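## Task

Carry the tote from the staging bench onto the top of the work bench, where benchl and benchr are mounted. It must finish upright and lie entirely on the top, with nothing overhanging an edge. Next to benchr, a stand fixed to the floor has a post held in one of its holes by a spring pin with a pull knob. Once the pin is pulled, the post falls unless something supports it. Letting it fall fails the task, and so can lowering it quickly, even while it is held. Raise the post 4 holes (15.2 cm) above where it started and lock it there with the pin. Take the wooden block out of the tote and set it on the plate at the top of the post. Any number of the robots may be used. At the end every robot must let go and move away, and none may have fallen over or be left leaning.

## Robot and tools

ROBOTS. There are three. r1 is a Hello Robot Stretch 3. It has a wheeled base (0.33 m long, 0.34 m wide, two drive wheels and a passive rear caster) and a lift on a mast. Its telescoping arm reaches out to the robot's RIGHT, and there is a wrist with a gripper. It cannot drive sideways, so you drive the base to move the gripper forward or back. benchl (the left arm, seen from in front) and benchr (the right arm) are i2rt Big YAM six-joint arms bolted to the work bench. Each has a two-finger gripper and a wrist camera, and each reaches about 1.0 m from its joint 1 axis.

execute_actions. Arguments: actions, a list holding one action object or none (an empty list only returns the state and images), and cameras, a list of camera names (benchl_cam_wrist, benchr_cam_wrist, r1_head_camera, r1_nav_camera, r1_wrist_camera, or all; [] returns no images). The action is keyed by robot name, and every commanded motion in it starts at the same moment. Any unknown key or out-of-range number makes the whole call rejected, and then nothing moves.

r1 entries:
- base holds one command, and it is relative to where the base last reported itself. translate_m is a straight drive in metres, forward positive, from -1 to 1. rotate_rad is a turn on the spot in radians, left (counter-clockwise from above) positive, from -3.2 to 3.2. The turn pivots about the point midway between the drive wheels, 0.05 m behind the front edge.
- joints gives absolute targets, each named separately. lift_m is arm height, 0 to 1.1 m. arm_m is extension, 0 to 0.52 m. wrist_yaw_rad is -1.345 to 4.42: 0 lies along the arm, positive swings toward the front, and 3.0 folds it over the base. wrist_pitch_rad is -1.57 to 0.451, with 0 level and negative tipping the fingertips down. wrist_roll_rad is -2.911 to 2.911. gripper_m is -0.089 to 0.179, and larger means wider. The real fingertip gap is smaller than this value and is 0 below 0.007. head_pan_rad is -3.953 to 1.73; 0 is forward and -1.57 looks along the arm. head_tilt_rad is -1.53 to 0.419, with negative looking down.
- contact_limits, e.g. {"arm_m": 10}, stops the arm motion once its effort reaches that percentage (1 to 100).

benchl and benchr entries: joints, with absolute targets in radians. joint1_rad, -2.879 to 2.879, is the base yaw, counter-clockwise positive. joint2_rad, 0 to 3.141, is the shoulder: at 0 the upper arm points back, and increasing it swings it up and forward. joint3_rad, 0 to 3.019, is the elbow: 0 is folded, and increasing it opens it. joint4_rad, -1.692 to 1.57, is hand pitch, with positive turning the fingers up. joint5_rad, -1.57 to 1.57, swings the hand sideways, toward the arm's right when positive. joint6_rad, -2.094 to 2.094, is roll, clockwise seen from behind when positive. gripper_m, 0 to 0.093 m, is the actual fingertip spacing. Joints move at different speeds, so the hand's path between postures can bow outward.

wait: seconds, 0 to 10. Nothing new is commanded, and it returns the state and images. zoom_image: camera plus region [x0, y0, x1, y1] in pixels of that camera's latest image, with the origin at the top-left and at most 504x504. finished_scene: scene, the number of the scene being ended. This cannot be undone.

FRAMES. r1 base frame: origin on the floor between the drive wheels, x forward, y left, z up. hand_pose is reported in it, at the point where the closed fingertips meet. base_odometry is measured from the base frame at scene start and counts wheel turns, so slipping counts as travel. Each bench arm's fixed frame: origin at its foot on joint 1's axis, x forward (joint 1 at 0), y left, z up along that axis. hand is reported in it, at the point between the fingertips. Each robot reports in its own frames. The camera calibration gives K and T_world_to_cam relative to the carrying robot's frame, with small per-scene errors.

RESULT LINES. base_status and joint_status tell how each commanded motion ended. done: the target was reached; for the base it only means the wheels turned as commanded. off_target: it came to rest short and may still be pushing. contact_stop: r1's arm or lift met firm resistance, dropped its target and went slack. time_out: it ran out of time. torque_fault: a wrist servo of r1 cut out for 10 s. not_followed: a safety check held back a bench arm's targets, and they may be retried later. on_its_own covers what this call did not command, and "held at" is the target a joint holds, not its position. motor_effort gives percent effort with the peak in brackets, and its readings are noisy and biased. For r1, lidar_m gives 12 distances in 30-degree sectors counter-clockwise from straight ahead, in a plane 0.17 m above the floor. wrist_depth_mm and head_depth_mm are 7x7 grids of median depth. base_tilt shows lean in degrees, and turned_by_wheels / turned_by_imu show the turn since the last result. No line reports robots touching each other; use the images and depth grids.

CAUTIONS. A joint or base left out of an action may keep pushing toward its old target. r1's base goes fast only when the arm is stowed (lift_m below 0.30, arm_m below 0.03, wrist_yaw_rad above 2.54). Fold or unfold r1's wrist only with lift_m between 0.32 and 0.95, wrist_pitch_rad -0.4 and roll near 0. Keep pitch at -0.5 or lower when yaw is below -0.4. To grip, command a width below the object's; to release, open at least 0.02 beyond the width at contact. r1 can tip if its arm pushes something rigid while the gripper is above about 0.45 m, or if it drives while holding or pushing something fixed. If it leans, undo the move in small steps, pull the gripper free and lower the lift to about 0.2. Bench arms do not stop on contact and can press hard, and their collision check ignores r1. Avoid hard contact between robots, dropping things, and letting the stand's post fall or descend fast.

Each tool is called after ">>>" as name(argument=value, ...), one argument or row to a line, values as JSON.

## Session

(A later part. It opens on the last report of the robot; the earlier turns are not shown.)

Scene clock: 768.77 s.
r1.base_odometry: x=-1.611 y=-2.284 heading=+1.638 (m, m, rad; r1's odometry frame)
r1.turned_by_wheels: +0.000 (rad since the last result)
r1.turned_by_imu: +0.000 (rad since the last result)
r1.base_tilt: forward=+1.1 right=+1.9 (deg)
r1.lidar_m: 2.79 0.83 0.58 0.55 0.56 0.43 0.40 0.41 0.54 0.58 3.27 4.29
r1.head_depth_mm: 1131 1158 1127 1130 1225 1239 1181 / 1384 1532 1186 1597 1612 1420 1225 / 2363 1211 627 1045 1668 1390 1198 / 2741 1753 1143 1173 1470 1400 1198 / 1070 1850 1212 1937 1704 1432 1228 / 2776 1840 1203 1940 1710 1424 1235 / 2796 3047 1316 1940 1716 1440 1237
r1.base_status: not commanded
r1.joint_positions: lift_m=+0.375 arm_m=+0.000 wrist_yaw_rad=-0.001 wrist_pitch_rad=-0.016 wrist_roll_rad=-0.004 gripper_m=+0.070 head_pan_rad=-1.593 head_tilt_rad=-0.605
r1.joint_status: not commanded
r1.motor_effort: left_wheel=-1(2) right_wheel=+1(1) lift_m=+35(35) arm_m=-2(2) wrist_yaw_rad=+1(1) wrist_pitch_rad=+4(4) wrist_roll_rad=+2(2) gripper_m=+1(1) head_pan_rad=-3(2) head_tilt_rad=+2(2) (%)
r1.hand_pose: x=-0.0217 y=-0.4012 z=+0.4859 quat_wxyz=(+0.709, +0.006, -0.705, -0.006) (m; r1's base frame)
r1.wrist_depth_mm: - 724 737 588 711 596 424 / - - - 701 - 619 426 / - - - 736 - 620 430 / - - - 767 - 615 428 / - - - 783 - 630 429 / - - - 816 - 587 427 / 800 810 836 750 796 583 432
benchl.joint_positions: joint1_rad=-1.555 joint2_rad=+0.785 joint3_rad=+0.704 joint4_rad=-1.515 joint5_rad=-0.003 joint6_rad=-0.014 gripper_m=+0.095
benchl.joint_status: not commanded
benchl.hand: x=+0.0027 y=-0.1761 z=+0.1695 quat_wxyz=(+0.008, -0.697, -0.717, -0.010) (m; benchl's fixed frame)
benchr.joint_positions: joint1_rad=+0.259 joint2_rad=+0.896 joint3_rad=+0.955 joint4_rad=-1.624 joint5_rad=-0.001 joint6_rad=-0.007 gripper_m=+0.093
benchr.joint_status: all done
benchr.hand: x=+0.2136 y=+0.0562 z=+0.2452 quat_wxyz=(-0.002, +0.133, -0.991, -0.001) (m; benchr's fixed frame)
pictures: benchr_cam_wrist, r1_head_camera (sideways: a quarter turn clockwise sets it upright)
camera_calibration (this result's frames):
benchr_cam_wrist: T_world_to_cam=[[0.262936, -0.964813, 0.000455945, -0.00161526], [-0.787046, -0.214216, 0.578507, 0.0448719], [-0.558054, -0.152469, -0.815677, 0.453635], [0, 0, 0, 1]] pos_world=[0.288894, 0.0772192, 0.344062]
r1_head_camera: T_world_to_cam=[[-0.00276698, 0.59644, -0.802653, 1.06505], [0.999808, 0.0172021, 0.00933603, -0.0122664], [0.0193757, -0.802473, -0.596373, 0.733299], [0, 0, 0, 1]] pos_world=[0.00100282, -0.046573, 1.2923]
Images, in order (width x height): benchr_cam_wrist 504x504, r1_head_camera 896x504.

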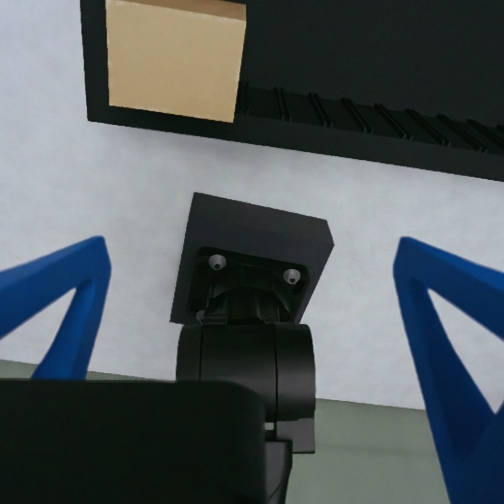

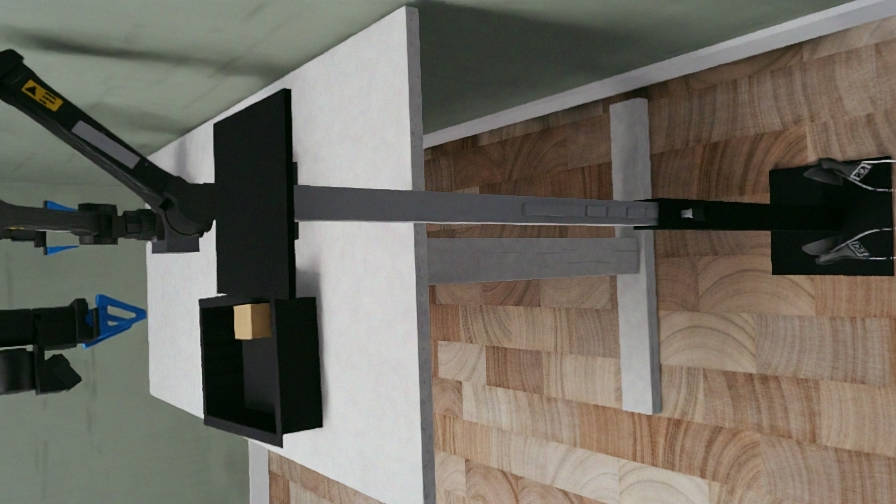

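>>> execute_actions(
  actions=[
    {"benchr":{"joints":{"joint1_rad":0.45,"joint2_rad":0.52,"joint3_rad":0.58,"joint4_rad":-0.98}}},
  ],
  cameras=["benchr_cam_wrist"],
)

Scene clock: 790.77 s.
r1.base_odometry: x=-1.611 y=-2.284 heading=+1.638 (m, m, rad; r1's odometry frame)
r1.turned_by_wheels: +0.000 (rad since the last result)
r1.turned_by_imu: +0.001 (rad since the last result)
r1.base_tilt: forward=+1.1 right=+1.9 (deg)
r1.lidar_m: 2.79 0.83 0.58 0.55 0.56 0.43 0.40 0.41 0.54 0.58 3.28 4.30
r1.head_depth_mm: 1137 1157 1134 1133 1232 1247 1170 / 1207 1532 1174 1599 1626 1434 1226 / 2099 1213 626 1049 1653 1387 1194 / 1711 1748 1147 1166 1458 1402 1193 / 1100 1496 1212 1920 1702 1415 1227 / 2812 1857 1204 1941 1723 1431 1233 / 2773 3068 1319 1918 1721 1441 1236
r1.base_status: not commanded
r1.joint_positions: lift_m=+0.375 arm_m=+0.000 wrist_yaw_rad=-0.001 wrist_pitch_rad=-0.016 wrist_roll_rad=-0.004 gripper_m=+0.070 head_pan_rad=-1.593 head_tilt_rad=-0.605
r1.joint_status: not commanded
r1.motor_effort: left_wheel=-2(2) right_wheel=+2(2) lift_m=+35(35) arm_m=-2(2) wrist_yaw_rad=+0(1) wrist_pitch_rad=+4(4) wrist_roll_rad=+2(2) gripper_m=+0(0) head_pan_rad=-3(3) head_tilt_rad=+2(2) (%)
r1.hand_pose: x=-0.0217 y=-0.4012 z=+0.4859 quat_wxyz=(+0.709, +0.006, -0.705, -0.006) (m; r1's base frame)
r1.wrist_depth_mm: - 745 734 580 702 603 426 / - - - 709 - 620 425 / - - - 739 - 626 430 / - - - 749 - 623 430 / - - - 774 - 630 433 / - - 996 826 - 589 431 / 842 824 828 776 814 587 427
benchl.joint_positions: joint1_rad=-1.555 joint2_rad=+0.785 joint3_rad=+0.704 joint4_rad=-1.515 joint5_rad=-0.003 joint6_rad=-0.014 gripper_m=+0.095
benchl.joint_status: not commanded
benchl.hand: x=+0.0027 y=-0.1761 z=+0.1695 quat_wxyz=(+0.008, -0.697, -0.717, -0.010) (m; benchl's fixed frame)
benchr.joint_positions: joint1_rad=+0.415 joint2_rad=+0.759 joint3_rad=+0.577 joint4_rad=-1.001 joint5_rad=-0.001 joint6_rad=-0.007 gripper_m=+0.093
benchr.joint_status: joint2_rad time_out (moved -0.137 of -0.376); the others done
benchr.on_its_own: joint2_rad reads +0.759 and still pushes toward +0.520 since a time_out
benchr.hand: x=+0.2404 y=+0.1056 z=+0.1438 quat_wxyz=(-0.189, +0.205, -0.960, -0.040) (m; benchr's fixed frame)
pictures: benchr_cam_wrist
camera_calibration (this result's frames):
benchr_cam_wrist: T_world_to_cam=[[0.408636, -0.912695, 0.00220746, -0.00178802], [-0.888053, -0.397043, 0.231772, 0.228666], [-0.21066, -0.0966706, -0.972768, 0.326589], [0, 0, 0, 1]] pos_world=[0.272597, 0.12073, 0.264701]
Images, in order (width x height): benchr_cam_wrist 504x504.

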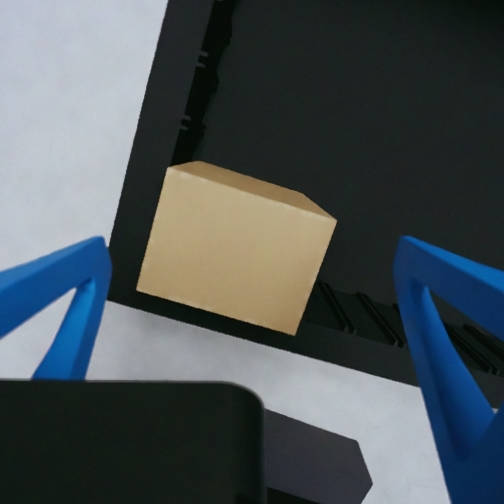

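>>> execute_actions(
  actions=[
    {"benchr":{"joints":{"joint1_rad":0.53,"joint2_rad":1.05,"joint3_rad":0.73,"joint4_rad":-1.2,"gripper_m":0.0}}},
  ],
  cameras=["benchr_cam_wrist","r1_head_camera"],
)

Scene clock: 818.77 s.
r1.base_odometry: x=-1.611 y=-2.284 heading=+1.638 (m, m, rad; r1's odometry frame)
r1.turned_by_wheels: +0.000 (rad since the last result)
r1.turned_by_imu: +0.001 (rad since the last result)
r1.base_tilt: forward=+1.0 right=+1.9 (deg)
r1.lidar_m: 2.79 0.84 0.58 0.55 0.56 0.43 0.40 0.41 0.54 0.58 3.28 4.26
r1.head_depth_mm: 1130 1152 1135 1133 1225 1247 1180 / 1469 1521 1182 1600 1616 1421 1220 / 1701 1217 627 1046 1666 1394 1191 / 1762 1736 1142 1170 1461 1396 1190 / 1044 1378 1206 1914 1719 1428 1228 / 2725 1865 1204 1935 1719 1439 1227 / 2771 3111 1318 1957 1707 1433 1241
r1.base_status: not commanded
r1.joint_positions: lift_m=+0.375 arm_m=+0.000 wrist_yaw_rad=-0.001 wrist_pitch_rad=-0.016 wrist_roll_rad=-0.004 gripper_m=+0.070 head_pan_rad=-1.593 head_tilt_rad=-0.605
r1.joint_status: not commanded
r1.motor_effort: left_wheel=-2(2) right_wheel=+2(2) lift_m=+35(35) arm_m=-2(2) wrist_yaw_rad=+1(0) wrist_pitch_rad=+4(5) wrist_roll_rad=+2(2) gripper_m=+0(0) head_pan_rad=-3(2) head_tilt_rad=+2(2) (%)
r1.hand_pose: x=-0.0217 y=-0.4012 z=+0.4859 quat_wxyz=(+0.709, +0.006, -0.705, -0.006) (m; r1's base frame)
r1.wrist_depth_mm: - 746 719 583 719 599 425 / - - - 710 - 631 432 / - - - 733 - 615 428 / - - - 771 - 623 431 / - - - 792 - 617 434 / - - - 826 - 590 429 / 846 826 830 784 801 583 432
benchl.joint_positions: joint1_rad=-1.555 joint2_rad=+0.785 joint3_rad=+0.704 joint4_rad=-1.515 joint5_rad=-0.003 joint6_rad=-0.014 gripper_m=+0.095
benchl.joint_status: not commanded
benchl.hand: x=+0.0027 y=-0.1761 z=+0.1695 quat_wxyz=(+0.008, -0.697, -0.717, -0.010) (m; benchl's fixed frame)
benchr.joint_positions: joint1_rad=+0.525 joint2_rad=+1.058 joint3_rad=+0.711 joint4_rad=-1.183 joint5_rad=-0.001 joint6_rad=-0.007 gripper_m=+0.001
benchr.joint_status: all done
benchr.hand: x=+0.2290 y=+0.1322 z=+0.1183 quat_wxyz=(-0.019, +0.262, -0.965, -0.006) (m; benchr's fixed frame)
pictures: benchr_cam_wrist, r1_head_camera (sideways: a quarter turn clockwise sets it upright)
camera_calibration (this result's frames):
benchr_cam_wrist: T_world_to_cam=[[0.506568, -0.8622, -0.0000719874, -0.00157315], [-0.720508, -0.423366, 0.549208, 0.162592], [-0.473558, -0.278159, -0.835686, 0.369987], [0, 0, 0, 1]] pos_world=[0.293156, 0.170395, 0.219896]
r1_head_camera: T_world_to_cam=[[-0.00276691, 0.59644, -0.802653, 1.06505], [0.999808, 0.017202, 0.00933603, -0.0122664], [0.0193756, -0.802473, -0.596373, 0.733299], [0, 0, 0, 1]] pos_world=[0.00100281, -0.046573, 1.2923]
Images, in order (width x height): benchr_cam_wrist 504x504, r1_head_camera 896x504.

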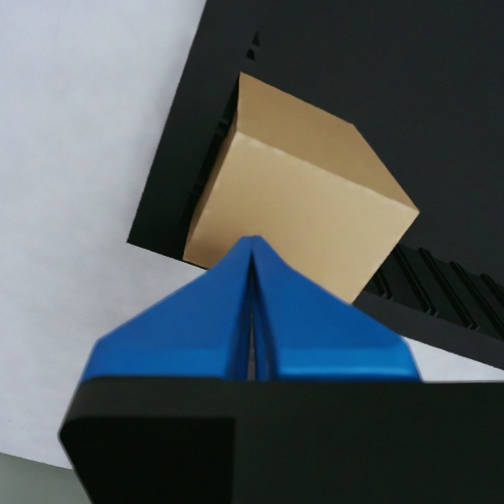

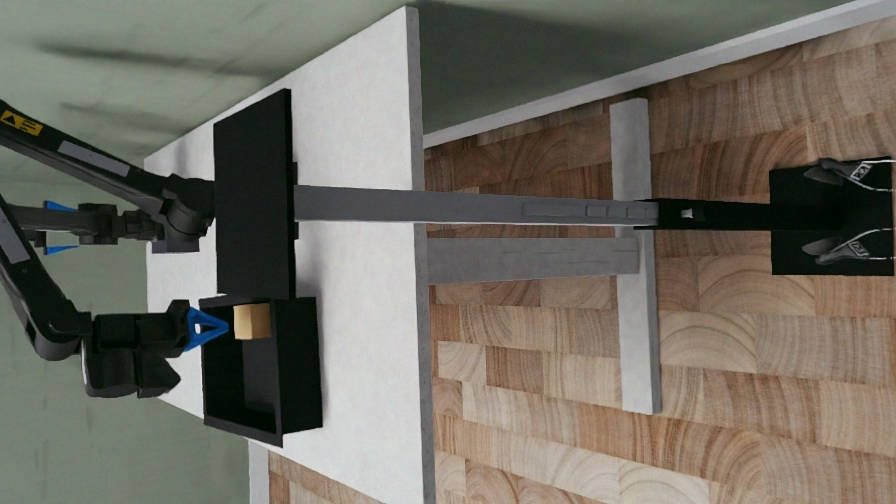

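>>> execute_actions(
  actions=[
    {"benchr":{"joints":{"joint1_rad":0.435,"joint2_rad":1.03,"joint3_rad":0.70,"joint4_rad":-1.24,"joint6_rad":-1.27,"gripper_m":0.093}}},
  ],
  cameras=["benchr_cam_wrist"],
)

>>> execute_actions(
  actions=[
    {"benchr":{"joints":{"joint2_rad":1.135,"joint3_rad":0.6,"joint4_rad":-1.02}}},
  ],
  cameras=["benchr_cam_wrist","r1_head_camera"],
)

Scene clock: 857.70 s.
r1.base_odometry: x=-1.611 y=-2.284 heading=+1.638 (m, m, rad; r1's odometry frame)
r1.turned_by_wheels: +0.000 (rad since the last result)
r1.turned_by_imu: +0.001 (rad since the last result)
r1.base_tilt: forward=+1.1 right=+1.9 (deg)
r1.lidar_m: 2.78 0.84 0.58 0.55 0.56 0.43 0.41 0.41 0.54 0.58 3.27 4.26
r1.head_depth_mm: 1136 1155 1126 1131 1224 1246 1182 / 1462 1516 1178 1599 1608 1421 1226 / 2105 1220 627 1049 1662 1395 1189 / 1772 1745 1138 1169 1456 1394 1197 / 1049 1506 1202 1915 1702 1434 1229 / 2707 1850 1212 1934 1714 1436 1227 / 2753 3066 1323 1935 1725 1432 1223
r1.base_status: not commanded
r1.joint_positions: lift_m=+0.375 arm_m=+0.000 wrist_yaw_rad=-0.001 wrist_pitch_rad=-0.016 wrist_roll_rad=-0.004 gripper_m=+0.070 head_pan_rad=-1.593 head_tilt_rad=-0.605
r1.joint_status: not commanded
r1.motor_effort: left_wheel=-2(2) right_wheel=+2(1) lift_m=+35(35) arm_m=-2(2) wrist_yaw_rad=+0(1) wrist_pitch_rad=+5(5) wrist_roll_rad=+2(2) gripper_m=+0(0) head_pan_rad=-3(3) head_tilt_rad=+2(2) (%)
r1.hand_pose: x=-0.0217 y=-0.4012 z=+0.4859 quat_wxyz=(+0.709, +0.006, -0.705, -0.006) (m; r1's base frame)
r1.wrist_depth_mm: - 743 720 580 728 606 430 / - - - 711 - 618 426 / - - - 734 - 615 429 / - - - 766 - 614 431 / - - - 797 - 622 436 / - - - 827 - 579 434 / 806 827 817 765 824 587 433
benchl.joint_positions: joint1_rad=-1.555 joint2_rad=+0.785 joint3_rad=+0.704 joint4_rad=-1.515 joint5_rad=-0.003 joint6_rad=-0.014 gripper_m=+0.095
benchl.joint_status: not commanded
benchl.hand: x=+0.0027 y=-0.1761 z=+0.1695 quat_wxyz=(+0.008, -0.697, -0.717, -0.010) (m; benchl's fixed frame)
benchr.joint_positions: joint1_rad=+0.441 joint2_rad=+1.036 joint3_rad=+0.706 joint4_rad=-1.224 joint5_rad=-0.001 joint6_rad=-1.260 gripper_m=+0.093
benchr.joint_status: all done
benchr.hand: x=+0.2285 y=+0.1077 z=+0.1214 quat_wxyz=(-0.008, +0.752, -0.659, +0.003) (m; benchr's fixed frame)
pictures: benchr_cam_wrist
camera_calibration (this result's frames):
benchr_cam_wrist: T_world_to_cam=[[0.991338, 0.13033, 0.0162463, -0.242097], [0.0971154, -0.810671, 0.577391, 0.0015843], [0.0884216, -0.570812, -0.816306, 0.266237], [0, 0, 0, 1]] pos_world=[0.216305, 0.184808, 0.220349]
Images, in order (width x height): benchr_cam_wrist 504x504.

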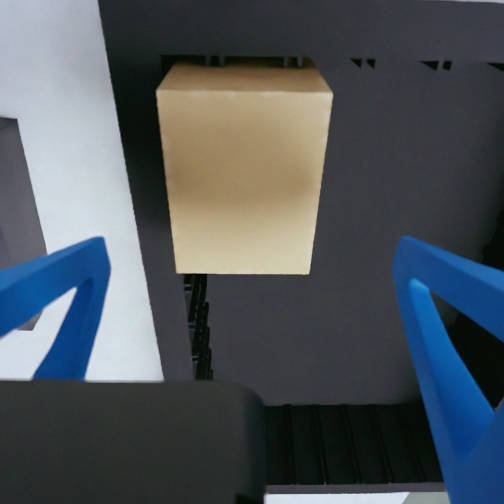

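Scene clock: 858.63 s.
r1.base_odometry: x=-1.611 y=-2.284 heading=+1.638 (m, m, rad; r1's odometry frame)
r1.turned_by_wheels: +0.000 (rad since the last result)
r1.turned_by_imu: +0.000 (rad since the last result)
r1.base_tilt: forward=+1.1 right=+1.9 (deg)
r1.lidar_m: 2.79 0.83 0.58 0.55 0.56 0.43 0.41 0.41 0.54 0.58 3.27 4.26
r1.head_depth_mm: 1136 1156 1131 1132 1223 1249 1176 / 1502 1510 1180 1597 1611 1434 1225 / 1692 1216 625 1053 1668 1400 1194 / 1705 1737 1135 1171 1458 1399 1201 / 2687 1170 1209 1914 1721 1427 1227 / 2815 1543 1205 1945 1706 1430 1234 / 2790 3102 1324 1950 1708 1442 1236
r1.base_status: not commanded
r1.joint_positions: lift_m=+0.375 arm_m=+0.000 wrist_yaw_rad=-0.001 wrist_pitch_rad=-0.016 wrist_roll_rad=-0.004 gripper_m=+0.070 head_pan_rad=-1.593 head_tilt_rad=-0.605
r1.joint_status: not commanded
r1.motor_effort: left_wheel=-1(2) right_wheel=+2(2) lift_m=+35(35) arm_m=-2(2) wrist_yaw_rad=+1(0) wrist_pitch_rad=+5(5) wrist_roll_rad=+2(2) gripper_m=+0(0) head_pan_rad=-3(3) head_tilt_rad=+2(2) (%)
r1.hand_pose: x=-0.0217 y=-0.4012 z=+0.4859 quat_wxyz=(+0.709, +0.006, -0.705, -0.006) (m; r1's base frame)
r1.wrist_depth_mm: - 748 727 575 705 601 431 / - - - 695 - 615 429 / - - - 748 - 622 426 / - - - 781 - 628 429 / - - - 786 - 616 433 / - - - 839 - 586 428 / 813 831 829 759 788 584 431
benchl.joint_positions: joint1_rad=-1.555 joint2_rad=+0.785 joint3_rad=+0.704 joint4_rad=-1.515 joint5_rad=-0.003 joint6_rad=-0.014 gripper_m=+0.095
benchl.joint_status: not commanded
benchl.hand: x=+0.0027 y=-0.1761 z=+0.1695 quat_wxyz=(+0.008, -0.697, -0.717, -0.010) (m; benchl's fixed frame)
benchr.joint_positions: joint1_rad=+0.441 joint2_rad=+1.139 joint3_rad=+0.594 joint4_rad=-1.036 joint5_rad=-0.001 joint6_rad=-1.261 gripper_m=+0.093
benchr.joint_status: all done
benchr.hand: x=+0.2252 y=+0.1061 z=+0.0589 quat_wxyz=(+0.005, +0.752, -0.659, -0.003) (m; benchr's fixed frame)
pictures: benchr_cam_wrist, r1_head_camera (sideways: a quarter turn clockwise sets it upright)
camera_calibration (this result's frames):
benchr_cam_wrist: T_world_to_cam=[[0.991317, 0.131123, -0.00990638, -0.236133], [0.112156, -0.803776, 0.584265, 0.0321879], [0.0686483, -0.580303, -0.811502, 0.219812], [0, 0, 0, 1]] pos_world=[0.215383, 0.184392, 0.157233]
r1_head_camera: T_world_to_cam=[[-0.00276691, 0.59644, -0.802653, 1.06505], [0.999808, 0.017202, 0.00933603, -0.0122664], [0.0193756, -0.802473, -0.596373, 0.733299], [0, 0, 0, 1]] pos_world=[0.00100281, -0.046573, 1.2923]
Images, in order (width x height): benchr_cam_wrist 504x504, r1_head_camera 896x504.

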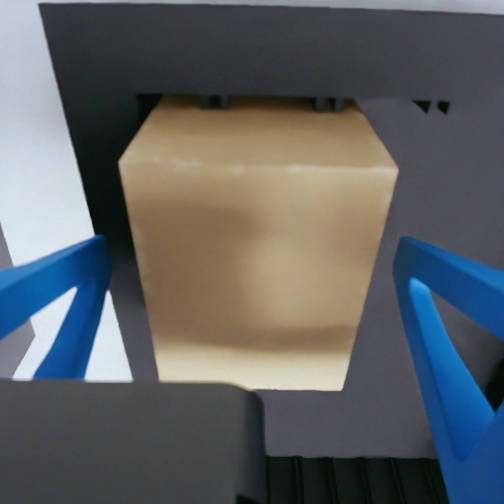

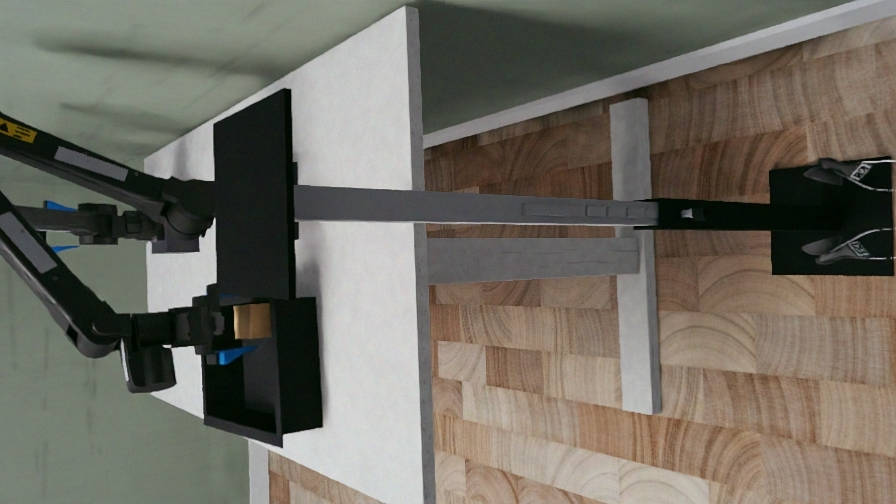

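>>> execute_actions(
  actions=[
    {"benchr":{"joints":{"gripper_m":0.0}}},
  ],
  cameras=[],
)

>>> execute_actions(
  actions=[
    {"benchr":{"joints":{"joint2_rad":1.07,"joint3_rad":0.75,"joint4_rad":-1.25}}},
  ],
  cameras=[],
)

>>> execute_actions(
  actions=[
    {"benchr":{"joints":{"joint2_rad":1.0,"joint3_rad":0.95,"joint4_rad":-1.5}}},
  ],
  cameras=["r1_head_camera"],
)

>>> execute_actions(
  actions=[
    {"benchr":{"joints":{"joint1_rad":1.52,"joint2_rad":1.0,"joint3_rad":1.32,"joint4_rad":-0.32,"joint6_rad":0}}},
  ],
  cameras=["benchr_cam_wrist","r1_head_camera"],
)

Scene clock: 876.30 s.
r1.base_odometry: x=-1.611 y=-2.284 heading=+1.638 (m, m, rad; r1's odometry frame)
r1.turned_by_wheels: +0.000 (rad since the last result)
r1.turned_by_imu: +0.001 (rad since the last result)
r1.base_tilt: forward=+1.1 right=+1.9 (deg)
r1.lidar_m: 2.79 0.83 0.58 0.55 0.56 0.43 0.41 0.41 0.54 0.58 3.26 4.28
r1.head_depth_mm: 1138 1157 1128 1131 1225 1245 1185 / 1481 1525 1178 1596 1609 1427 1223 / 1671 1213 624 1041 1647 1396 1197 / 1704 1733 1142 1154 1455 1398 1198 / 2676 1172 1201 1931 1712 1449 1239 / 2768 1534 1204 1922 1705 1434 1234 / 2756 3040 1318 1936 1714 1428 1234
r1.base_status: not commanded
r1.joint_positions: lift_m=+0.375 arm_m=+0.000 wrist_yaw_rad=-0.001 wrist_pitch_rad=-0.016 wrist_roll_rad=-0.004 gripper_m=+0.070 head_pan_rad=-1.593 head_tilt_rad=-0.605
r1.joint_status: not commanded
r1.motor_effort: left_wheel=-1(2) right_wheel=+2(2) lift_m=+35(35) arm_m=-2(2) wrist_yaw_rad=+1(1) wrist_pitch_rad=+4(5) wrist_roll_rad=+2(2) gripper_m=+0(0) head_pan_rad=-3(2) head_tilt_rad=+2(2) (%)
r1.hand_pose: x=-0.0217 y=-0.4012 z=+0.4859 quat_wxyz=(+0.709, +0.006, -0.705, -0.006) (m; r1's base frame)
r1.wrist_depth_mm: - 750 718 584 718 609 427 / - - - 718 - 628 427 / - - - 738 - 619 433 / - - - 780 - 635 433 / - - - 781 - 624 428 / - - - 820 - 585 423 / 840 829 843 755 816 578 433
benchl.joint_positions: joint1_rad=-1.555 joint2_rad=+0.785 joint3_rad=+0.704 joint4_rad=-1.515 joint5_rad=-0.003 joint6_rad=-0.014 gripper_m=+0.095
benchl.joint_status: not commanded
benchl.hand: x=+0.0027 y=-0.1761 z=+0.1695 quat_wxyz=(+0.008, -0.697, -0.717, -0.010) (m; benchl's fixed frame)
benchr.joint_positions: joint1_rad=+0.441 joint2_rad=+1.139 joint3_rad=+0.594 joint4_rad=-1.033 joint5_rad=-0.001 joint6_rad=-1.262 gripper_m=+0.060
benchr.joint_status: gripper_m off_target (ended at +0.060, target +0.000)
benchr.hand: x=+0.2259 y=+0.1063 z=+0.0589 quat_wxyz=(+0.004, +0.752, -0.659, -0.002) (m; benchr's fixed frame)
pictures: none
No camera images: the call's "cameras" was empty. Leave "cameras" out to get every camera's image.

Scene clock: 877.23 s.
r1.base_odometry: x=-1.611 y=-2.284 heading=+1.638 (m, m, rad; r1's odometry frame)
r1.turned_by_wheels: +0.000 (rad since the last result)
r1.turned_by_imu: +0.000 (rad since the last result)
r1.base_tilt: forward=+1.0 right=+1.9 (deg)
r1.lidar_m: 2.79 0.83 0.58 0.55 0.56 0.43 0.41 0.41 0.54 0.58 3.25 4.29
r1.head_depth_mm: 1142 1158 1131 1128 1227 1242 1175 / 1474 1515 1180 1577 1620 1430 1230 / 1714 1225 626 1053 1661 1388 1195 / 1787 1720 1139 1167 1451 1399 1198 / 1070 1204 1208 1921 1714 1426 1236 / 2773 1844 1202 1929 1719 1442 1230 / 2774 3096 1320 1931 1717 1438 1232
r1.base_status: not commanded
r1.joint_positions: lift_m=+0.375 arm_m=+0.000 wrist_yaw_rad=-0.001 wrist_pitch_rad=-0.016 wrist_roll_rad=-0.004 gripper_m=+0.070 head_pan_rad=-1.593 head_tilt_rad=-0.605
r1.joint_status: not commanded
r1.motor_effort: left_wheel=-1(2) right_wheel=+2(2) lift_m=+35(35) arm_m=-3(2) wrist_yaw_rad=+0(1) wrist_pitch_rad=+5(4) wrist_roll_rad=+2(2) gripper_m=+0(0) head_pan_rad=-3(3) head_tilt_rad=+2(3) (%)
r1.hand_pose: x=-0.0217 y=-0.4012 z=+0.4859 quat_wxyz=(+0.709, +0.006, -0.705, -0.006) (m; r1's base frame)
r1.wrist_depth_mm: - 719 729 578 696 602 427 / - - - 702 - 631 432 / - - - 722 - 614 436 / - - - 758 - 622 427 / - - - 784 - 621 431 / - - - 815 - 585 428 / 818 834 824 751 801 587 432
benchl.joint_positions: joint1_rad=-1.555 joint2_rad=+0.785 joint3_rad=+0.704 joint4_rad=-1.515 joint5_rad=-0.003 joint6_rad=-0.014 gripper_m=+0.095
benchl.joint_status: not commanded
benchl.hand: x=+0.0027 y=-0.1761 z=+0.1695 quat_wxyz=(+0.008, -0.697, -0.717, -0.010) (m; benchl's fixed frame)
benchr.joint_positions: joint1_rad=+0.441 joint2_rad=+1.080 joint3_rad=+0.709 joint4_rad=-1.234 joint5_rad=+0.000 joint6_rad=-1.262 gripper_m=+0.060
benchr.joint_status: all done
benchr.hand: x=+0.2268 y=+0.1066 z=+0.1123 quat_wxyz=(+0.016, +0.752, -0.658, -0.007) (m; benchr's fixed frame)
pictures: none
No camera images: the call's "cameras" was empty. Leave "cameras" out to get every camera's image.

Scene clock: 878.37 s.
r1.base_odometry: x=-1.611 y=-2.284 heading=+1.638 (m, m, rad; r1's odometry frame)
r1.turned_by_wheels: +0.000 (rad since the last result)
r1.turned_by_imu: +0.000 (rad since the last result)
r1.base_tilt: forward=+1.1 right=+1.9 (deg)
r1.lidar_m: 2.79 0.83 0.58 0.55 0.56 0.43 0.40 0.41 0.54 0.58 3.28 4.28
r1.head_depth_mm: 1137 1161 1130 1133 1224 1250 1177 / 1386 1519 1186 1603 1619 1421 1235 / 2152 1212 625 1040 1649 1391 1202 / 2735 1725 1142 1168 1461 1395 1190 / 1066 1518 1221 1936 1721 1430 1231 / 2743 1861 1207 1944 1710 1433 1228 / 2758 3081 1317 1953 1709 1437 1234
r1.base_status: not commanded
r1.joint_positions: lift_m=+0.375 arm_m=+0.000 wrist_yaw_rad=-0.001 wrist_pitch_rad=-0.016 wrist_roll_rad=-0.004 gripper_m=+0.070 head_pan_rad=-1.593 head_tilt_rad=-0.605
r1.joint_status: not commanded
r1.motor_effort: left_wheel=-2(2) right_wheel=+2(1) lift_m=+35(35) arm_m=-2(2) wrist_yaw_rad=+1(0) wrist_pitch_rad=+5(4) wrist_roll_rad=+2(2) gripper_m=+0(1) head_pan_rad=-3(3) head_tilt_rad=+2(2) (%)
r1.hand_pose: x=-0.0217 y=-0.4012 z=+0.4859 quat_wxyz=(+0.709, +0.006, -0.705, -0.006) (m; r1's base frame)
r1.wrist_depth_mm: - 727 726 585 706 609 427 / - - - 714 - 623 430 / - - - 731 - 619 431 / - - - 778 - 626 430 / - - - 791 - 629 432 / - - - 816 - 585 435 / 830 827 813 758 804 591 425
benchl.joint_positions: joint1_rad=-1.555 joint2_rad=+0.785 joint3_rad=+0.704 joint4_rad=-1.515 joint5_rad=-0.003 joint6_rad=-0.014 gripper_m=+0.095
benchl.joint_status: not commanded
benchl.hand: x=+0.0027 y=-0.1761 z=+0.1695 quat_wxyz=(+0.008, -0.697, -0.717, -0.010) (m; benchl's fixed frame)
benchr.joint_positions: joint1_rad=+0.441 joint2_rad=+1.003 joint3_rad=+0.913 joint4_rad=-1.484 joint5_rad=+0.000 joint6_rad=-1.262 gripper_m=+0.060
benchr.joint_status: all done
benchr.hand: x=+0.2308 y=+0.1085 z=+0.2060 quat_wxyz=(+0.002, +0.752, -0.659, -0.001) (m; benchr's fixed frame)
pictures: r1_head_camera (sideways: a quarter turn clockwise sets it upright)
camera_calibration (this result's frames):
r1_head_camera: T_world_to_cam=[[-0.00276691, 0.59644, -0.802653, 1.06505], [0.999808, 0.017202, 0.00933603, -0.0122664], [0.0193756, -0.802473, -0.596373, 0.733299], [0, 0, 0, 1]] pos_world=[0.00100281, -0.046573, 1.2923]
Images, in order (width x height): r1_head_camera 896x504.

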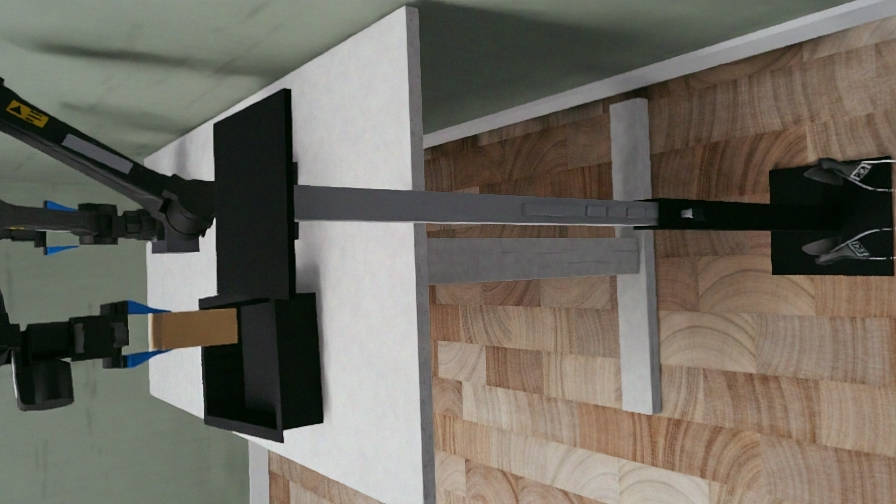

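Scene clock: 880.40 s.
r1.base_odometry: x=-1.611 y=-2.284 heading=+1.638 (m, m, rad; r1's odometry frame)
r1.turned_by_wheels: +0.000 (rad since the last result)
r1.turned_by_imu: +0.000 (rad since the last result)
r1.base_tilt: forward=+1.1 right=+1.9 (deg)
r1.lidar_m: 2.79 0.83 0.58 0.55 0.56 0.43 0.40 0.41 0.54 0.58 3.28 4.30
r1.head_depth_mm: 1135 1150 1129 1137 1220 1247 1181 / 1596 1526 1185 1612 1602 1428 1231 / 2127 1220 626 1046 1659 1387 1195 / 2713 1728 1142 1167 1444 1400 1196 / 2829 1843 1220 1923 1710 1428 1233 / 2791 1846 1205 1937 1712 1429 1238 / 2742 3058 1321 1946 1723 1447 1231
r1.base_status: not commanded
r1.joint_positions: lift_m=+0.375 arm_m=+0.000 wrist_yaw_rad=-0.001 wrist_pitch_rad=-0.016 wrist_roll_rad=-0.004 gripper_m=+0.070 head_pan_rad=-1.593 head_tilt_rad=-0.605
r1.joint_status: not commanded
r1.motor_effort: left_wheel=-2(2) right_wheel=+2(2) lift_m=+35(35) arm_m=-2(2) wrist_yaw_rad=+1(1) wrist_pitch_rad=+4(5) wrist_roll_rad=+2(2) gripper_m=+0(0) head_pan_rad=-4(2) head_tilt_rad=+3(2) (%)
r1.hand_pose: x=-0.0217 y=-0.4012 z=+0.4859 quat_wxyz=(+0.709, +0.006, -0.705, -0.006) (m; r1's base frame)
r1.wrist_depth_mm: - 742 726 587 698 598 427 / - - - 727 - 621 433 / - - - 742 - 622 428 / - - - 755 - 627 431 / - - - 789 - 626 427 / - - 994 824 - 590 431 / 832 827 834 762 820 594 432
benchl.joint_positions: joint1_rad=-1.555 joint2_rad=+0.785 joint3_rad=+0.704 joint4_rad=-1.515 joint5_rad=-0.003 joint6_rad=-0.014 gripper_m=+0.095
benchl.joint_status: not commanded
benchl.hand: x=+0.0027 y=-0.1761 z=+0.1695 quat_wxyz=(+0.008, -0.697, -0.717, -0.010) (m; benchl's fixed frame)
benchr.joint_positions: joint1_rad=+1.517 joint2_rad=+1.012 joint3_rad=+1.266 joint4_rad=-0.370 joint5_rad=-0.002 joint6_rad=-0.010 gripper_m=+0.060
benchr.joint_status: all done
benchr.hand: x=+0.0267 y=+0.4919 z=+0.5551 quat_wxyz=(-0.485, +0.517, -0.539, -0.455) (m; benchr's fixed frame)
pictures: benchr_cam_wrist, r1_head_camera (sideways: a quarter turn clockwise sets it upright)
camera_calibration (this result's frames):
benchr_cam_wrist: T_world_to_cam=[[0.998608, -0.0517236, 0.0102887, -0.00653282], [-0.0271871, -0.672085, -0.739975, 0.748689], [0.0451891, 0.738666, -0.672556, 0.134609], [0, 0, 0, 1]] pos_world=[0.0207956, 0.403414, 0.64461]
r1_head_camera: T_world_to_cam=[[-0.00276691, 0.59644, -0.802653, 1.06505], [0.999808, 0.017202, 0.00933603, -0.0122664], [0.0193756, -0.802473, -0.596373, 0.733299], [0, 0, 0, 1]] pos_world=[0.00100281, -0.046573, 1.2923]
Images, in order (width x height): benchr_cam_wrist 504x504, r1_head_camera 896x504.

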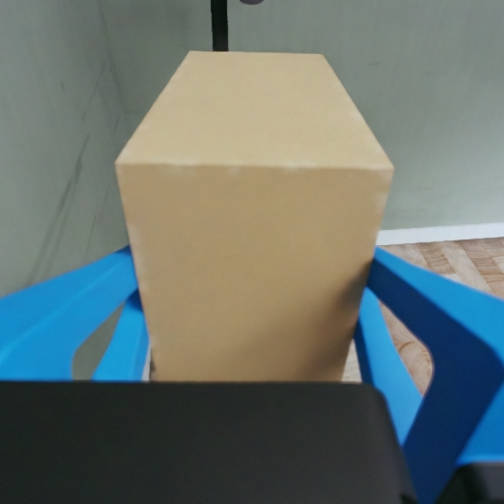

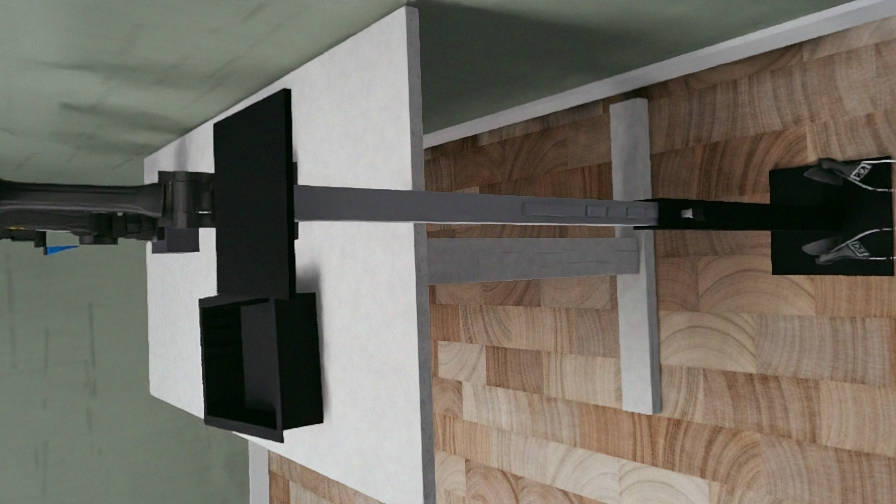

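>>> execute_actions(
  actions=[
    {"benchr":{"joints":{"joint1_rad":1.5,"joint2_rad":1.57,"joint3_rad":1.35,"joint4_rad":0.3}},"r1":{"joints":{"head_tilt_rad":-0.35}}},
  ],
  cameras=["benchr_cam_wrist","r1_head_camera"],
)

Scene clock: 886.33 s.
r1.base_odometry: x=-1.611 y=-2.284 heading=+1.638 (m, m, rad; r1's odometry frame)
r1.turned_by_wheels: +0.000 (rad since the last result)
r1.turned_by_imu: +0.001 (rad since the last result)
r1.base_tilt: forward=+1.1 right=+1.9 (deg)
r1.lidar_m: 2.79 0.83 0.58 0.55 0.56 0.43 0.41 0.41 0.54 0.58 3.29 4.28
r1.head_depth_mm: 1136 1140 1150 1169 1074 1201 1231 / 1600 1628 1648 1307 1122 1646 1403 / 2731 1079 586 574 1020 1640 1364 / 2782 2920 1933 612 1066 1226 1332 / 2772 2974 3113 1277 1122 1768 1401 / 2766 2994 3177 1395 1123 1769 1396 / 2745 2957 3129 3319 1129 1781 1440
r1.base_status: not commanded
r1.joint_positions: lift_m=+0.375 arm_m=+0.000 wrist_yaw_rad=-0.001 wrist_pitch_rad=-0.016 wrist_roll_rad=-0.004 gripper_m=+0.070 head_pan_rad=-1.593 head_tilt_rad=-0.359
r1.joint_status: all done
r1.motor_effort: left_wheel=-2(2) right_wheel=+2(2) lift_m=+35(36) arm_m=-2(2) wrist_yaw_rad=+1(0) wrist_pitch_rad=+4(4) wrist_roll_rad=+2(2) gripper_m=+0(0) head_pan_rad=-3(2) head_tilt_rad=+5(22) (%)
r1.hand_pose: x=-0.0217 y=-0.4012 z=+0.4859 quat_wxyz=(+0.709, +0.006, -0.705, -0.006) (m; r1's base frame)
r1.wrist_depth_mm: - 739 726 592 702 604 430 / - - - 712 - 622 428 / - - - 727 - 616 425 / - - - 753 - 620 429 / - - - 798 - 617 432 / - - 984 832 - 586 428 / 833 802 828 767 809 586 428
benchl.joint_positions: joint1_rad=-1.555 joint2_rad=+0.785 joint3_rad=+0.704 joint4_rad=-1.515 joint5_rad=-0.003 joint6_rad=-0.014 gripper_m=+0.095
benchl.joint_status: not commanded
benchl.hand: x=+0.0027 y=-0.1761 z=+0.1695 quat_wxyz=(+0.008, -0.697, -0.717, -0.010) (m; benchl's fixed frame)
benchr.joint_positions: joint1_rad=+1.514 joint2_rad=+1.603 joint3_rad=+1.306 joint4_rad=+0.252 joint5_rad=-0.002 joint6_rad=-0.010 gripper_m=+0.060
benchr.joint_status: all done
benchr.hand: x=+0.0406 y=+0.7119 z=+0.3839 quat_wxyz=(-0.504, +0.499, -0.522, -0.473) (m; benchr's fixed frame)
pictures: benchr_cam_wrist, r1_head_camera (sideways: a quarter turn clockwise sets it upright)
camera_calibration (this result's frames):
benchr_cam_wrist: T_world_to_cam=[[0.998407, -0.0555219, 0.0100625, -0.0044514], [-0.026443, -0.617918, -0.785798, 0.749238], [0.0498468, 0.78428, -0.618402, -0.197042], [0, 0, 0, 1]] pos_world=[0.0340783, 0.617257, 0.466943]
r1_head_camera: T_world_to_cam=[[-0.00749615, 0.383519, -0.923503, 1.22269], [0.999833, 0.0182835, -0.000522812, 0.000567148], [0.0166844, -0.923352, -0.383591, 0.456455], [0, 0, 0, 1]] pos_world=[0.000982723, -0.0474652, 1.30425]
Images, in order (width x height): benchr_cam_wrist 504x504, r1_head_camera 896x504.

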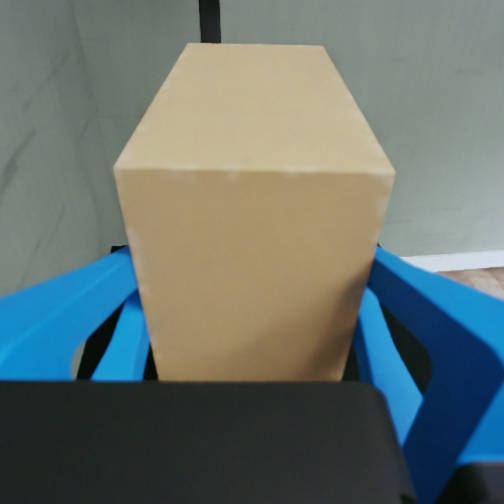

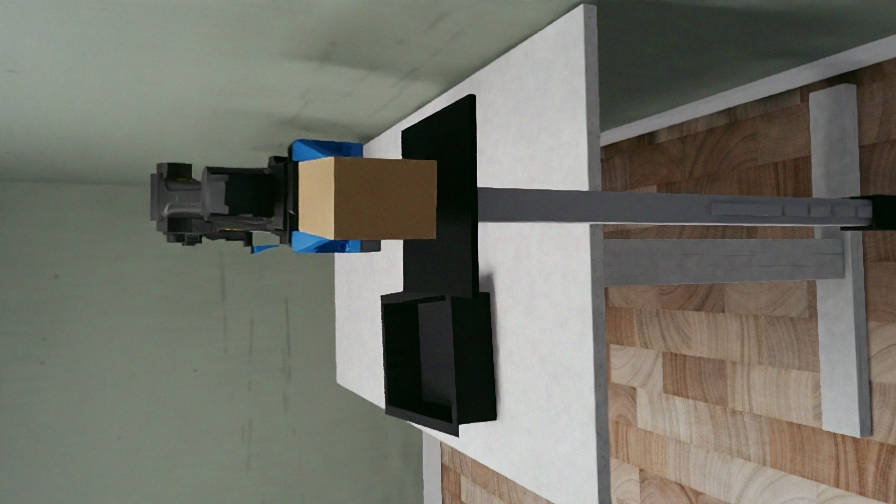

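>>> execute_actions(
  actions=[
    {"benchr":{"joints":{"joint2_rad":1.63,"joint3_rad":1.29,"joint4_rad":0.34}}},
  ],
  cameras=["r1_head_camera"],
)

Scene clock: 892.93 s.
r1.base_odometry: x=-1.611 y=-2.284 heading=+1.638 (m, m, rad; r1's odometry frame)
r1.turned_by_wheels: +0.000 (rad since the last result)
r1.turned_by_imu: +0.001 (rad since the last result)
r1.base_tilt: forward=+1.0 right=+1.9 (deg)
r1.lidar_m: 2.79 0.83 0.58 0.55 0.56 0.43 0.40 0.41 0.54 0.58 3.28 4.29
r1.head_depth_mm: 1134 1139 1156 1167 1070 1200 1219 / 1592 1601 1632 1310 1118 1653 1388 / 2728 1072 658 526 1022 1651 1371 / 2795 2909 1963 612 1075 1229 1341 / 2788 2946 3131 1291 1123 1767 1390 / 2782 2966 3134 1400 1127 1768 1403 / 2744 2972 3131 3302 1127 1766 1434
r1.base_status: not commanded
r1.joint_positions: lift_m=+0.375 arm_m=+0.000 wrist_yaw_rad=-0.001 wrist_pitch_rad=-0.016 wrist_roll_rad=-0.004 gripper_m=+0.070 head_pan_rad=-1.593 head_tilt_rad=-0.359
r1.joint_status: not commanded
r1.motor_effort: left_wheel=-2(2) right_wheel=+1(1) lift_m=+35(35) arm_m=-2(2) wrist_yaw_rad=+1(1) wrist_pitch_rad=+5(4) wrist_roll_rad=+2(2) gripper_m=-1(0) head_pan_rad=-3(3) head_tilt_rad=+4(4) (%)
r1.hand_pose: x=-0.0217 y=-0.4012 z=+0.4859 quat_wxyz=(+0.709, +0.006, -0.705, -0.006) (m; r1's base frame)
r1.wrist_depth_mm: - 736 717 595 717 594 424 / - - - 712 - 624 427 / - - - 749 - 617 431 / - - - 753 - 619 429 / - - - 798 - 618 431 / - - - 833 - 582 435 / 828 819 819 764 798 586 437
benchl.joint_positions: joint1_rad=-1.555 joint2_rad=+0.785 joint3_rad=+0.704 joint4_rad=-1.515 joint5_rad=-0.003 joint6_rad=-0.014 gripper_m=+0.095
benchl.joint_status: not commanded
benchl.hand: x=+0.0027 y=-0.1761 z=+0.1695 quat_wxyz=(+0.008, -0.697, -0.717, -0.010) (m; benchl's fixed frame)
benchr.joint_positions: joint1_rad=+1.514 joint2_rad=+1.633 joint3_rad=+1.275 joint4_rad=+0.301 joint5_rad=-0.002 joint6_rad=-0.010 gripper_m=+0.060
benchr.joint_status: all done
benchr.hand: x=+0.0408 y=+0.7154 z=+0.3558 quat_wxyz=(-0.501, +0.502, -0.526, -0.469) (m; benchr's fixed frame)
pictures: r1_head_camera (sideways: a quarter turn clockwise sets it upright)
camera_calibration (this result's frames):
r1_head_camera: T_world_to_cam=[[-0.00749632, 0.383509, -0.923507, 1.22269], [0.999833, 0.0182834, -0.00052325, 0.000567718], [0.0166842, -0.923356, -0.383582, 0.456442], [0, 0, 0, 1]] pos_world=[0.000982718, -0.0474652, 1.30425]
Images, in order (width x height): r1_head_camera 896x504.

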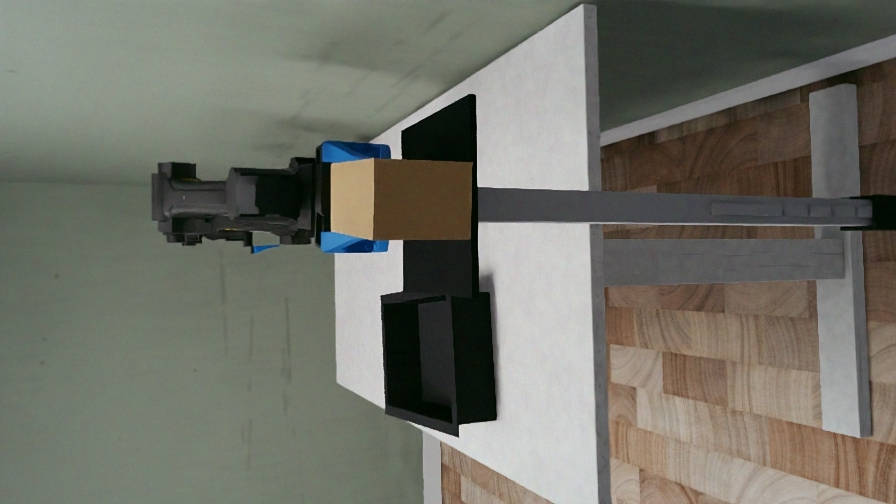

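>>> execute_actions(
  actions=[
    {"benchr":{"joints":{"joint2_rad":1.555,"joint3_rad":1.165,"joint4_rad":0.385}}},
  ],
  cameras=["r1_head_camera"],
)

Scene clock: 899.77 s.
r1.base_odometry: x=-1.611 y=-2.284 heading=+1.638 (m, m, rad; r1's odometry frame)
r1.turned_by_wheels: +0.000 (rad since the last result)
r1.turned_by_imu: +0.001 (rad since the last result)
r1.base_tilt: forward=+1.1 right=+1.9 (deg)
r1.lidar_m: 2.79 0.83 0.58 0.55 0.56 0.43 0.41 0.42 0.54 0.58 3.26 4.29
r1.head_depth_mm: 1137 1139 1156 1173 1069 1197 1221 / 1603 1617 1640 1313 1122 1655 1398 / 2719 1105 685 553 1025 1655 1367 / 2753 2914 2129 611 1075 1221 1332 / 2759 2990 3097 1294 1119 1770 1393 / 2751 2989 3151 1407 1124 1770 1395 / 2739 2972 3203 3286 1129 1781 1433
r1.base_status: not commanded
r1.joint_positions: lift_m=+0.375 arm_m=+0.000 wrist_yaw_rad=-0.001 wrist_pitch_rad=-0.016 wrist_roll_rad=-0.004 gripper_m=+0.070 head_pan_rad=-1.593 head_tilt_rad=-0.359
r1.joint_status: not commanded
r1.motor_effort: left_wheel=-1(2) right_wheel=+2(2) lift_m=+35(35) arm_m=-2(2) wrist_yaw_rad=+1(1) wrist_pitch_rad=+4(5) wrist_roll_rad=+2(2) gripper_m=+1(1) head_pan_rad=-3(3) head_tilt_rad=+5(4) (%)
r1.hand_pose: x=-0.0217 y=-0.4012 z=+0.4859 quat_wxyz=(+0.709, +0.006, -0.705, -0.006) (m; r1's base frame)
r1.wrist_depth_mm: - 737 707 576 719 598 429 / - - - 711 - 614 428 / - - - 735 - 615 430 / - - - 761 - 628 430 / - - - 784 - 624 430 / - - - 835 - 585 431 / 809 825 827 755 807 591 432
benchl.joint_positions: joint1_rad=-1.555 joint2_rad=+0.785 joint3_rad=+0.704 joint4_rad=-1.515 joint5_rad=-0.003 joint6_rad=-0.014 gripper_m=+0.095
benchl.joint_status: not commanded
benchl.hand: x=+0.0027 y=-0.1761 z=+0.1695 quat_wxyz=(+0.008, -0.697, -0.717, -0.010) (m; benchl's fixed frame)
benchr.joint_positions: joint1_rad=+1.514 joint2_rad=+1.561 joint3_rad=+1.166 joint4_rad=+0.354 joint5_rad=-0.002 joint6_rad=-0.010 gripper_m=+0.060
benchr.joint_status: all done
benchr.hand: x=+0.0390 y=+0.6833 z=+0.3524 quat_wxyz=(-0.505, +0.498, -0.522, -0.474) (m; benchr's fixed frame)
pictures: r1_head_camera (sideways: a quarter turn clockwise sets it upright)
camera_calibration (this result's frames):
r1_head_camera: T_world_to_cam=[[-0.00749641, 0.383505, -0.923508, 1.22269], [0.999833, 0.0182834, -0.000523414, 0.000567932], [0.0166841, -0.923358, -0.383578, 0.456437], [0, 0, 0, 1]] pos_world=[0.000982718, -0.0474651, 1.30425]
Images, in order (width x height): r1_head_camera 896x504.

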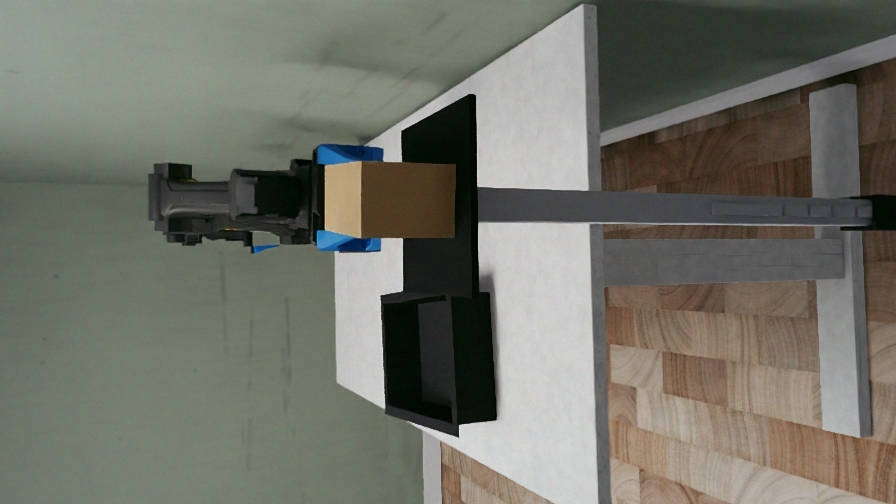

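>>> execute_actions(
  actions=[
    {"benchr":{"joints":{"joint3_rad":1.145}}},
  ],
  cameras=["r1_head_camera"],
)

>>> execute_actions(
  actions=[
    {"benchr":{"joints":{"joint3_rad":1.125}}},
  ],
  cameras=["r1_head_camera"],
)

Scene clock: 904.23 s.
r1.base_odometry: x=-1.611 y=-2.284 heading=+1.638 (m, m, rad; r1's odometry frame)
r1.turned_by_wheels: +0.000 (rad since the last result)
r1.turned_by_imu: +0.001 (rad since the last result)
r1.base_tilt: forward=+1.0 right=+1.8 (deg)
r1.lidar_m: 2.79 0.84 0.58 0.55 0.56 0.43 0.41 0.42 0.54 0.58 3.28 4.27
r1.head_depth_mm: 1139 1143 1155 1168 1062 1203 1213 / 1593 1617 1657 1299 1114 1657 1384 / 2707 1101 688 553 1020 1651 1361 / 2772 2958 2144 612 1069 1225 1333 / 2798 3007 3122 1290 1119 1773 1400 / 2745 2972 3123 1396 1124 1776 1400 / 2778 2928 3196 3317 1129 1755 1430
r1.base_status: not commanded
r1.joint_positions: lift_m=+0.375 arm_m=+0.000 wrist_yaw_rad=-0.001 wrist_pitch_rad=-0.016 wrist_roll_rad=-0.004 gripper_m=+0.070 head_pan_rad=-1.593 head_tilt_rad=-0.359
r1.joint_status: not commanded
r1.motor_effort: left_wheel=-1(2) right_wheel=+2(2) lift_m=+35(35) arm_m=-2(2) wrist_yaw_rad=+1(1) wrist_pitch_rad=+4(5) wrist_roll_rad=+2(2) gripper_m=+0(1) head_pan_rad=-2(3) head_tilt_rad=+4(4) (%)
r1.hand_pose: x=-0.0217 y=-0.4012 z=+0.4859 quat_wxyz=(+0.709, +0.006, -0.705, -0.006) (m; r1's base frame)
r1.wrist_depth_mm: - 724 731 585 705 601 431 / - - - 717 - 610 432 / - - - 738 - 616 433 / - - - 768 - 624 429 / - - - 797 - 620 431 / - - 999 822 - 589 431 / 809 815 836 765 815 585 431
benchl.joint_positions: joint1_rad=-1.555 joint2_rad=+0.785 joint3_rad=+0.704 joint4_rad=-1.515 joint5_rad=-0.003 joint6_rad=-0.014 gripper_m=+0.095
benchl.joint_status: not commanded
benchl.hand: x=+0.0027 y=-0.1761 z=+0.1695 quat_wxyz=(+0.008, -0.697, -0.717, -0.010) (m; benchl's fixed frame)
benchr.joint_positions: joint1_rad=+1.514 joint2_rad=+1.561 joint3_rad=+1.160 joint4_rad=+0.365 joint5_rad=-0.002 joint6_rad=-0.010 gripper_m=+0.060
benchr.joint_status: all done
benchr.hand: x=+0.0389 y=+0.6825 z=+0.3514 quat_wxyz=(-0.506, +0.497, -0.520, -0.475) (m; benchr's fixed frame)
pictures: r1_head_camera (sideways: a quarter turn clockwise sets it upright)
camera_calibration (this result's frames):
r1_head_camera: T_world_to_cam=[[-0.00749653, 0.383503, -0.923509, 1.2227], [0.999833, 0.0182836, -0.000523489, 0.00056803], [0.0166843, -0.923359, -0.383576, 0.456434], [0, 0, 0, 1]] pos_world=[0.00098273, -0.0474651, 1.30425]
Images, in order (width x height): r1_head_camera 896x504.

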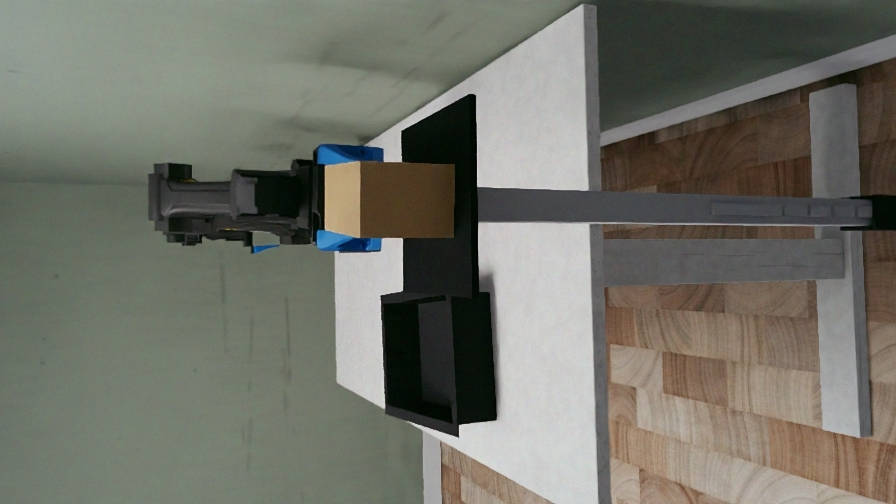

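Scene clock: 904.80 s.
r1.base_odometry: x=-1.611 y=-2.284 heading=+1.638 (m, m, rad; r1's odometry frame)
r1.turned_by_wheels: +0.000 (rad since the last result)
r1.turned_by_imu: +0.000 (rad since the last result)
r1.base_tilt: forward=+1.1 right=+1.9 (deg)
r1.lidar_m: 2.79 0.83 0.58 0.55 0.56 0.43 0.41 0.41 0.54 0.58 3.29 4.32
r1.head_depth_mm: 1135 1139 1158 1173 1063 1199 1223 / 1595 1613 1643 1305 1112 1651 1399 / 2719 1105 692 560 1028 1648 1374 / 2792 2859 2160 612 1071 1228 1333 / 2811 2997 3070 1284 1120 1767 1396 / 2790 2961 3155 1415 1126 1756 1404 / 2758 2935 3176 3311 1131 1760 1434
r1.base_status: not commanded
r1.joint_positions: lift_m=+0.375 arm_m=+0.000 wrist_yaw_rad=-0.001 wrist_pitch_rad=-0.016 wrist_roll_rad=-0.004 gripper_m=+0.070 head_pan_rad=-1.593 head_tilt_rad=-0.359
r1.joint_status: not commanded
r1.motor_effort: left_wheel=-2(2) right_wheel=+2(2) lift_m=+35(35) arm_m=-2(2) wrist_yaw_rad=+1(0) wrist_pitch_rad=+4(5) wrist_roll_rad=+2(2) gripper_m=+1(1) head_pan_rad=-3(2) head_tilt_rad=+4(4) (%)
r1.hand_pose: x=-0.0217 y=-0.4012 z=+0.4859 quat_wxyz=(+0.709, +0.006, -0.705, -0.006) (m; r1's base frame)
r1.wrist_depth_mm: - 738 724 589 702 597 427 / - - - 695 - 605 425 / - - - 737 - 624 431 / - - - 748 - 615 431 / - - - 812 - 621 432 / - - - 832 - 579 431 / 813 808 819 769 820 583 436
benchl.joint_positions: joint1_rad=-1.555 joint2_rad=+0.785 joint3_rad=+0.704 joint4_rad=-1.515 joint5_rad=-0.003 joint6_rad=-0.014 gripper_m=+0.095
benchl.joint_status: not commanded
benchl.hand: x=+0.0027 y=-0.1761 z=+0.1695 quat_wxyz=(+0.008, -0.697, -0.717, -0.010) (m; benchl's fixed frame)
benchr.joint_positions: joint1_rad=+1.514 joint2_rad=+1.551 joint3_rad=+1.145 joint4_rad=+0.373 joint5_rad=-0.002 joint6_rad=-0.010 gripper_m=+0.060
benchr.joint_status: all done
benchr.hand: x=+0.0387 y=+0.6780 z=+0.3512 quat_wxyz=(-0.507, +0.497, -0.520, -0.475) (m; benchr's fixed frame)
pictures: r1_head_camera (sideways: a quarter turn clockwise sets it upright)
camera_calibration (this result's frames):
r1_head_camera: T_world_to_cam=[[-0.00749654, 0.383503, -0.923509, 1.2227], [0.999833, 0.0182836, -0.000523501, 0.000568045], [0.0166843, -0.923359, -0.383576, 0.456434], [0, 0, 0, 1]] pos_world=[0.00098273, -0.0474651, 1.30425]
Images, in order (width x height): r1_head_camera 896x504.

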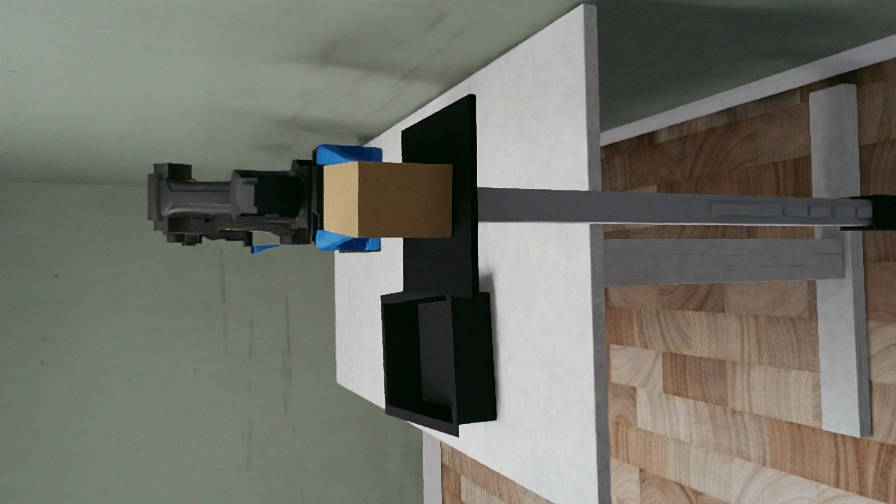

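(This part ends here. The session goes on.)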